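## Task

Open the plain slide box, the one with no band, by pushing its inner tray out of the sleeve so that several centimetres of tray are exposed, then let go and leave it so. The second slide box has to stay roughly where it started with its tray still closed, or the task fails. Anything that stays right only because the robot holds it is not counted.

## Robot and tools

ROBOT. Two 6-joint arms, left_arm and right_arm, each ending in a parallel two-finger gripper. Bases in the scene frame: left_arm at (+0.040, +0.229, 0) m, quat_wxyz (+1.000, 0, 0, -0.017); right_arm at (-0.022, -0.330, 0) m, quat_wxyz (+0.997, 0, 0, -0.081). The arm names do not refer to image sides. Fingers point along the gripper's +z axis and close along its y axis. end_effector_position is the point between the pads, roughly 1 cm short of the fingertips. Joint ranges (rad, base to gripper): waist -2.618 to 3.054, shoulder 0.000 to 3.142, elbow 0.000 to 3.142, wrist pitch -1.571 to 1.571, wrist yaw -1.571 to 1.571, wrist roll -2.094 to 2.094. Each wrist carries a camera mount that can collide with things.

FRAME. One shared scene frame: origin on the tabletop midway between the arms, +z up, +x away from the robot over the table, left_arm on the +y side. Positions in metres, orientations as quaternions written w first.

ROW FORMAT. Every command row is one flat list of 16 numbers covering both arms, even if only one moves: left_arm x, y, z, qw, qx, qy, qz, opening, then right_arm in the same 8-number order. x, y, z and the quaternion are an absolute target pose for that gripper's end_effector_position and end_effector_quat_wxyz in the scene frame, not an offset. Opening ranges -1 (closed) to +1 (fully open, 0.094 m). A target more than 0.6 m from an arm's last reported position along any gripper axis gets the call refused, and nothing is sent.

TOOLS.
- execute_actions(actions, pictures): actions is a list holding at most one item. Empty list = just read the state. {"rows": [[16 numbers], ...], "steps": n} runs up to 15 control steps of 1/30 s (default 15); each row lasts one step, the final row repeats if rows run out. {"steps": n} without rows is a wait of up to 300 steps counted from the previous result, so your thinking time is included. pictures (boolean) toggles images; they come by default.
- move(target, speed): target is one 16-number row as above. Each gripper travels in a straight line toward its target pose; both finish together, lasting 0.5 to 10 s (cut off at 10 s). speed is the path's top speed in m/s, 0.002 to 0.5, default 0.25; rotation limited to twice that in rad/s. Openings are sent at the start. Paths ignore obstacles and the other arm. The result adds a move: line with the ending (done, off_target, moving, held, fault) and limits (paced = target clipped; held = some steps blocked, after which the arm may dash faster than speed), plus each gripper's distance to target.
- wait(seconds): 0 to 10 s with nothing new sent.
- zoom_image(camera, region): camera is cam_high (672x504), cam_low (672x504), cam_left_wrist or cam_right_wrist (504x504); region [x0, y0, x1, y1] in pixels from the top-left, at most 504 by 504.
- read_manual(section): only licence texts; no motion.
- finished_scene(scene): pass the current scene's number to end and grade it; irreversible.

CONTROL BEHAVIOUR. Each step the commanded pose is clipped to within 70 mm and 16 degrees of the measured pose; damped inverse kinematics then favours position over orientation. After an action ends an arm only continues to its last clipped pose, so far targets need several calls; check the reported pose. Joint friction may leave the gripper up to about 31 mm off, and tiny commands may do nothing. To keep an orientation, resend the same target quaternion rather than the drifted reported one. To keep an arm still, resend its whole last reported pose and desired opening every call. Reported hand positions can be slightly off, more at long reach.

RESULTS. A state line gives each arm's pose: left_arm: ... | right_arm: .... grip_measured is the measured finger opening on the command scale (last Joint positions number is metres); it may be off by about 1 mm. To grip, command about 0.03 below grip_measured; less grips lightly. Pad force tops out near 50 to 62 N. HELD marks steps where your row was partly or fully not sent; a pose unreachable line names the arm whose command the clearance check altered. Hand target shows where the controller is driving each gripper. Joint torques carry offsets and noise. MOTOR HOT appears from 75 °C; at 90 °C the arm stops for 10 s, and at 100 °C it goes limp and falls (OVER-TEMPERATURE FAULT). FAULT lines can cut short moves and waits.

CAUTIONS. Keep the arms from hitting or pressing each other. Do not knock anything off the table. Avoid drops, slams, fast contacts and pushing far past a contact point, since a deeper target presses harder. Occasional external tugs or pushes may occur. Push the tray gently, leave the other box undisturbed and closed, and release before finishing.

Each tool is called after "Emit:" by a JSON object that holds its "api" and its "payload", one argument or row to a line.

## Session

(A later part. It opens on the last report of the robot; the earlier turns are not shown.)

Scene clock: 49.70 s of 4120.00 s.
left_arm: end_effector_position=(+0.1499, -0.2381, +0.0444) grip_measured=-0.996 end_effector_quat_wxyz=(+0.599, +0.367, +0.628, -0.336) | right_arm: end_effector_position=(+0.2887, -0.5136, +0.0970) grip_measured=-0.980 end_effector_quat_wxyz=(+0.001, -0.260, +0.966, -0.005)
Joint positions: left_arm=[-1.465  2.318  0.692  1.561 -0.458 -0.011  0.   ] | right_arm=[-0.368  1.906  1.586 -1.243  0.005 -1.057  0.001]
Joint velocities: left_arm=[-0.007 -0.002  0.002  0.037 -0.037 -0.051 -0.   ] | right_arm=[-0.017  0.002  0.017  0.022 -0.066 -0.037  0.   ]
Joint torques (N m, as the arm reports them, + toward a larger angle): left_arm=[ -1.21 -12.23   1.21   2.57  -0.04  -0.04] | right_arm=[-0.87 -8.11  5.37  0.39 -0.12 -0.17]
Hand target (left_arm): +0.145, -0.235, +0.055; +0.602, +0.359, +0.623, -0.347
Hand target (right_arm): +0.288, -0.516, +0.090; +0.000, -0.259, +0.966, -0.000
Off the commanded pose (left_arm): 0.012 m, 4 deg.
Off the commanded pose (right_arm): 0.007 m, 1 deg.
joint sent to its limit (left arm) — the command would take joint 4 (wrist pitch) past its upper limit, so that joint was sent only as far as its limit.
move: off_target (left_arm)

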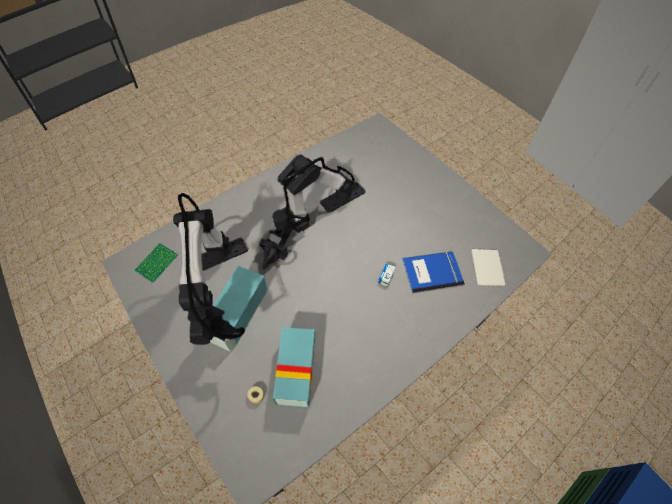

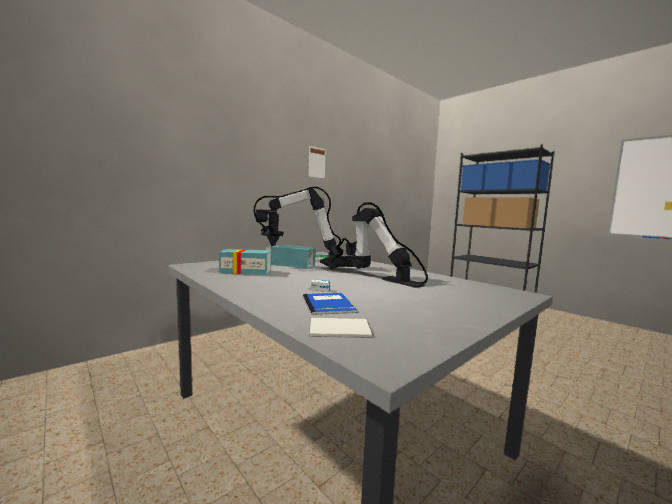

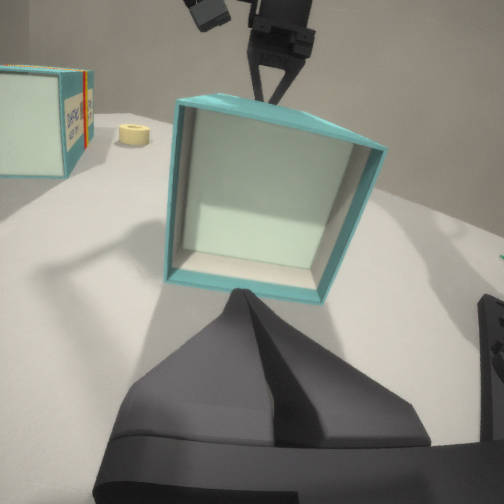

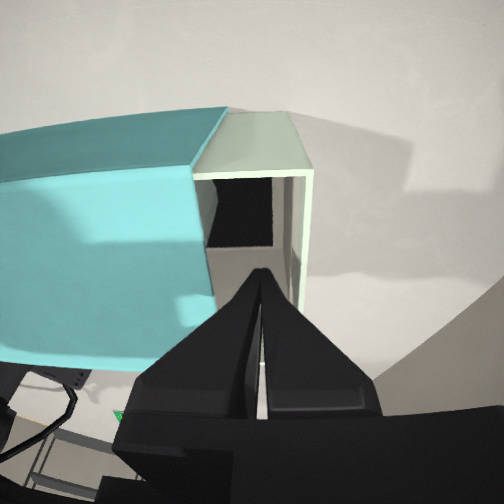

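Emit:
{"api": "move", "payload": {
  "target": [0.145,-0.235,0.055,0.612,0.354,0.612,-0.354,-1,0.288,-0.516,0.078,0,-0.259,0.966,0,-1],
  "speed": 0.03
}}

Emit:
{"api": "move", "payload": {
  "target": [0.145,-0.235,0.055,0.612,0.354,0.612,-0.354,-1,0.288,-0.516,0.078,0,-0.259,0.966,0,0.4],
  "speed": 0.03
}}

Emit:
{"api": "move", "payload": {
  "target": [0.145,-0.235,0.055,0.612,0.354,0.612,-0.354,-1,0.288,-0.516,0.15,0,-0.259,0.966,0,-0.2],
  "speed": 0.08
}}

Scene clock: 54.17 s of 4120.00 s.
left_arm: end_effector_position=(+0.1499, -0.2381, +0.0444) grip_measured=-0.996 end_effector_quat_wxyz=(+0.599, +0.367, +0.628, -0.336) | right_arm: end_effector_position=(+0.2892, -0.5139, +0.0874) grip_measured=-0.980 end_effector_quat_wxyz=(+0.003, -0.260, +0.966, -0.007)
Joint positions: left_arm=[-1.465  2.318  0.692  1.561 -0.458 -0.011  0.   ] | right_arm=[-0.368  1.906  1.548 -1.198  0.005 -1.057  0.001]
Joint velocities: left_arm=[-0.007 -0.007 -0.002  0.066 -0.007  0.007 -0.   ] | right_arm=[ 0.007 -0.012 -0.007 -0.022 -0.037 -0.022 -0.001]
Joint torques (N m, as the arm reports them, + toward a larger angle): left_arm=[ -1.07 -12.33   1.08   2.57  -0.06  -0.05] | right_arm=[-0.89 -7.58  5.28  0.38 -0.12 -0.18]
Hand target (left_arm): +0.145, -0.235, +0.055; +0.602, +0.359, +0.623, -0.347
Hand target (right_arm): +0.288, -0.516, +0.078; +0.000, -0.259, +0.966, +0.000
Off the commanded pose (left_arm): 0.012 m, 4 deg.
Off the commanded pose (right_arm): 0.010 m, 1 deg.
joint sent to its limit (left arm) — the command would take joint 4 (wrist pitch) past its upper limit, so that joint was sent only as far as its limit.
After step 90, 0.20 s passed at rest.
move: off_target (left_arm)

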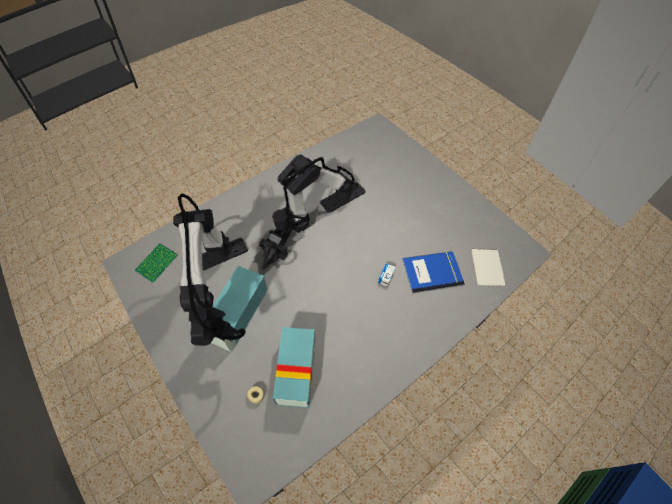

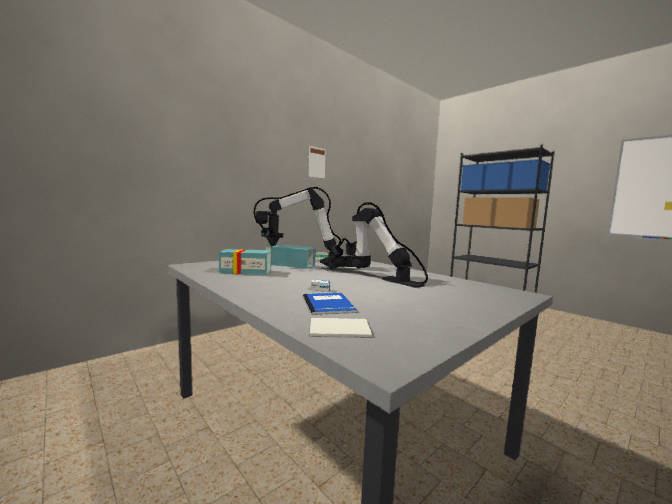

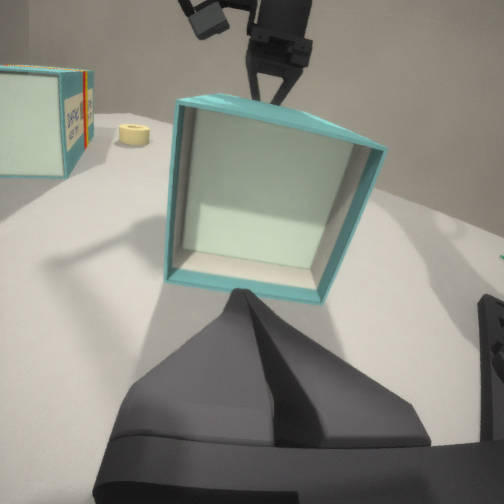

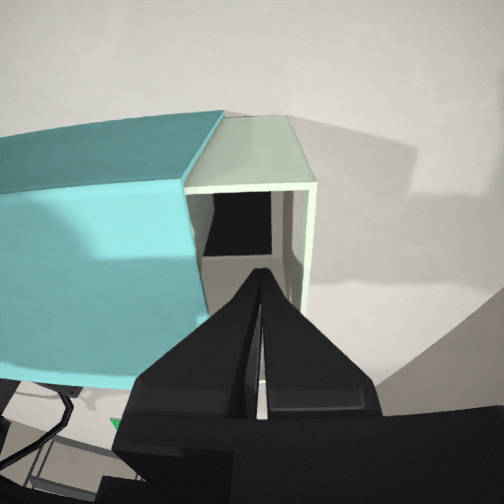

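Scene clock: 55.43 s of 4120.00 s.
left_arm: end_effector_position=(+0.1499, -0.2381, +0.0444) grip_measured=-0.996 end_effector_quat_wxyz=(+0.599, +0.367, +0.628, -0.336) | right_arm: end_effector_position=(+0.2935, -0.5198, +0.0887) grip_measured=+0.323 end_effector_quat_wxyz=(+0.009, -0.259, +0.966, -0.020)
Joint positions: left_arm=[-1.465  2.318  0.692  1.561 -0.458 -0.011  0.   ] | right_arm=[-0.372  1.906  1.552 -1.176  0.015 -1.059  0.062]
Joint velocities: left_arm=[ 0.012 -0.002 -0.017 -0.022  0.037 -0.066  0.   ] | right_arm=[-0.022  0.007 -0.017  0.037 -0.022 -0.022  0.   ]
Joint torques (N m, as the arm reports them, + toward a larger angle): left_arm=[ -1.21 -12.24   1.12   2.57  -0.01  -0.03] | right_arm=[-0.55 -7.56  5.18  0.29 -0.19 -0.15]
Hand target (left_arm): +0.145, -0.235, +0.055; +0.602, +0.359, +0.623, -0.347
Hand target (right_arm): +0.288, -0.516, +0.078; +0.000, -0.259, +0.966, +0.000
Off the commanded pose (left_arm): 0.012 m, 4 deg.
Off the commanded pose (right_arm): 0.013 m, 3 deg.
joint sent to its limit (left arm) — the command would take joint 4 (wrist pitch) past its upper limit, so that joint was sent only as far as its limit.
move: off_target (left_arm, right_arm)

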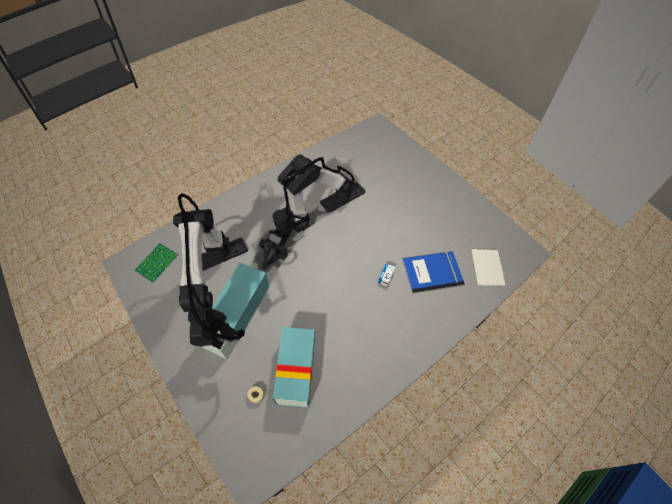

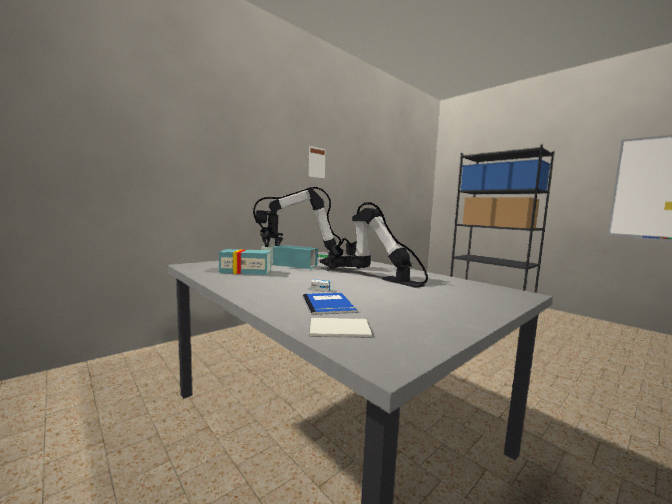

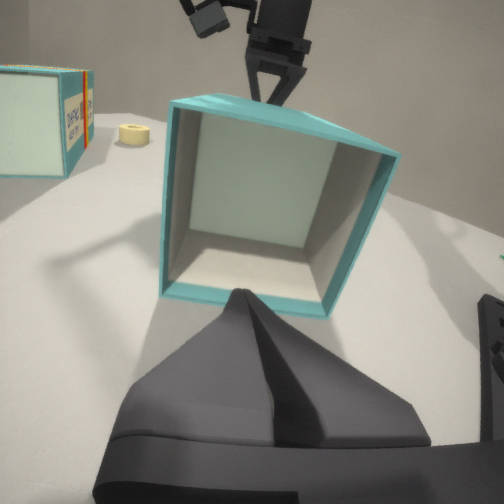

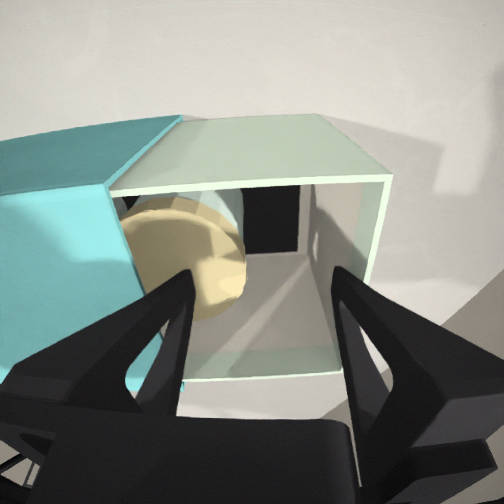

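Scene clock: 56.77 s of 4120.00 s.
left_arm: end_effector_position=(+0.1499, -0.2381, +0.0444) grip_measured=-0.996 end_effector_quat_wxyz=(+0.599, +0.367, +0.628, -0.336) | right_arm: end_effector_position=(+0.2870, -0.5143, +0.1514) grip_measured=-0.197 end_effector_quat_wxyz=(+0.001, -0.259, +0.966, -0.006)
Joint positions: left_arm=[-1.465  2.318  0.692  1.561 -0.458 -0.011  0.   ] | right_arm=[-0.372  1.906  1.803 -1.457  0.007 -1.059  0.038]
Joint velocities: left_arm=[-0.002 -0.007  0.012 -0.066 -0.095 -0.051 -0.   ] | right_arm=[-0.007  0.002 -0.002 -0.066  0.022 -0.051 -0.001]
Joint torques (N m, as the arm reports them, + toward a larger angle): left_arm=[ -1.25 -12.35   1.14   2.55  -0.02  -0.04] | right_arm=[-0.58 -7.42  7.85  0.2  -0.11 -0.15]
Hand target (left_arm): +0.145, -0.235, +0.055; +0.602, +0.359, +0.623, -0.347
Hand target (right_arm): +0.289, -0.516, +0.150; +0.001, -0.259, +0.966, -0.000
Off the commanded pose (left_arm): 0.012 m, 4 deg.
Off the commanded pose (right_arm): 0.002 m, 1 deg.
joint sent to its limit (left arm) — the command would take joint 4 (wrist pitch) past its upper limit, so that joint was sent only as far as its limit.
move: off_target (left_arm)

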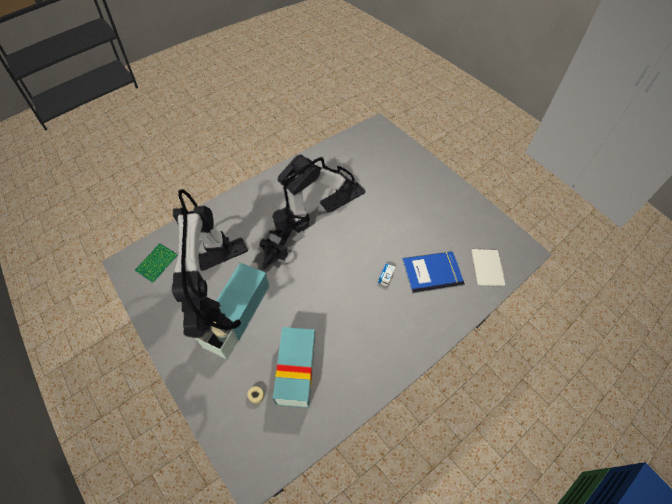

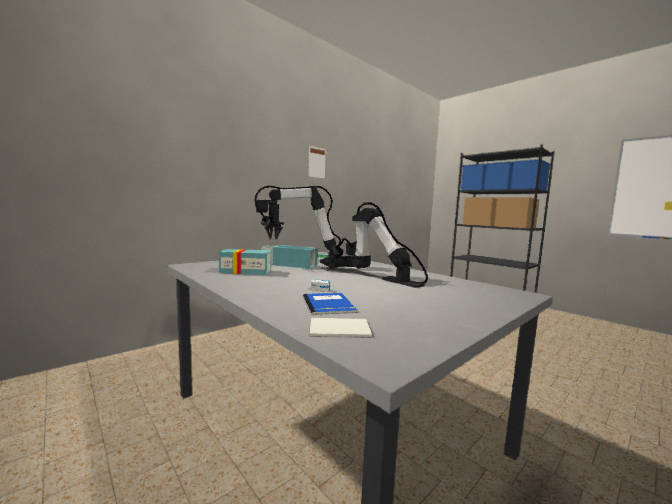

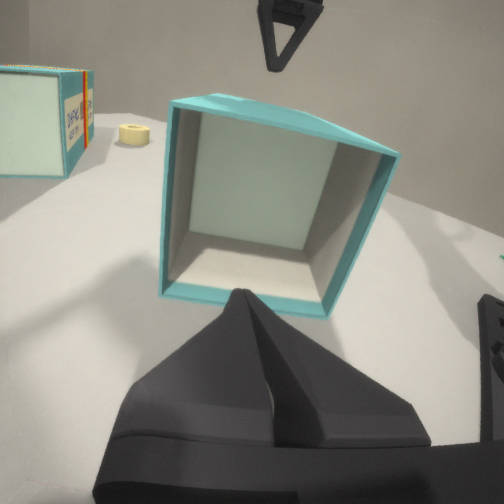

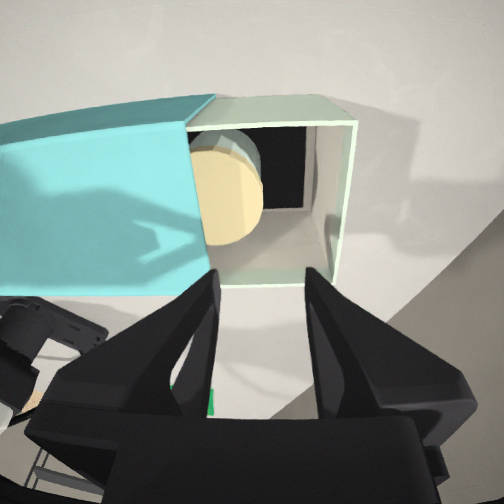

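Emit:
{"api": "finished_scene", "payload": {
  "scene": 2
}}

The scene is finished: the task was done.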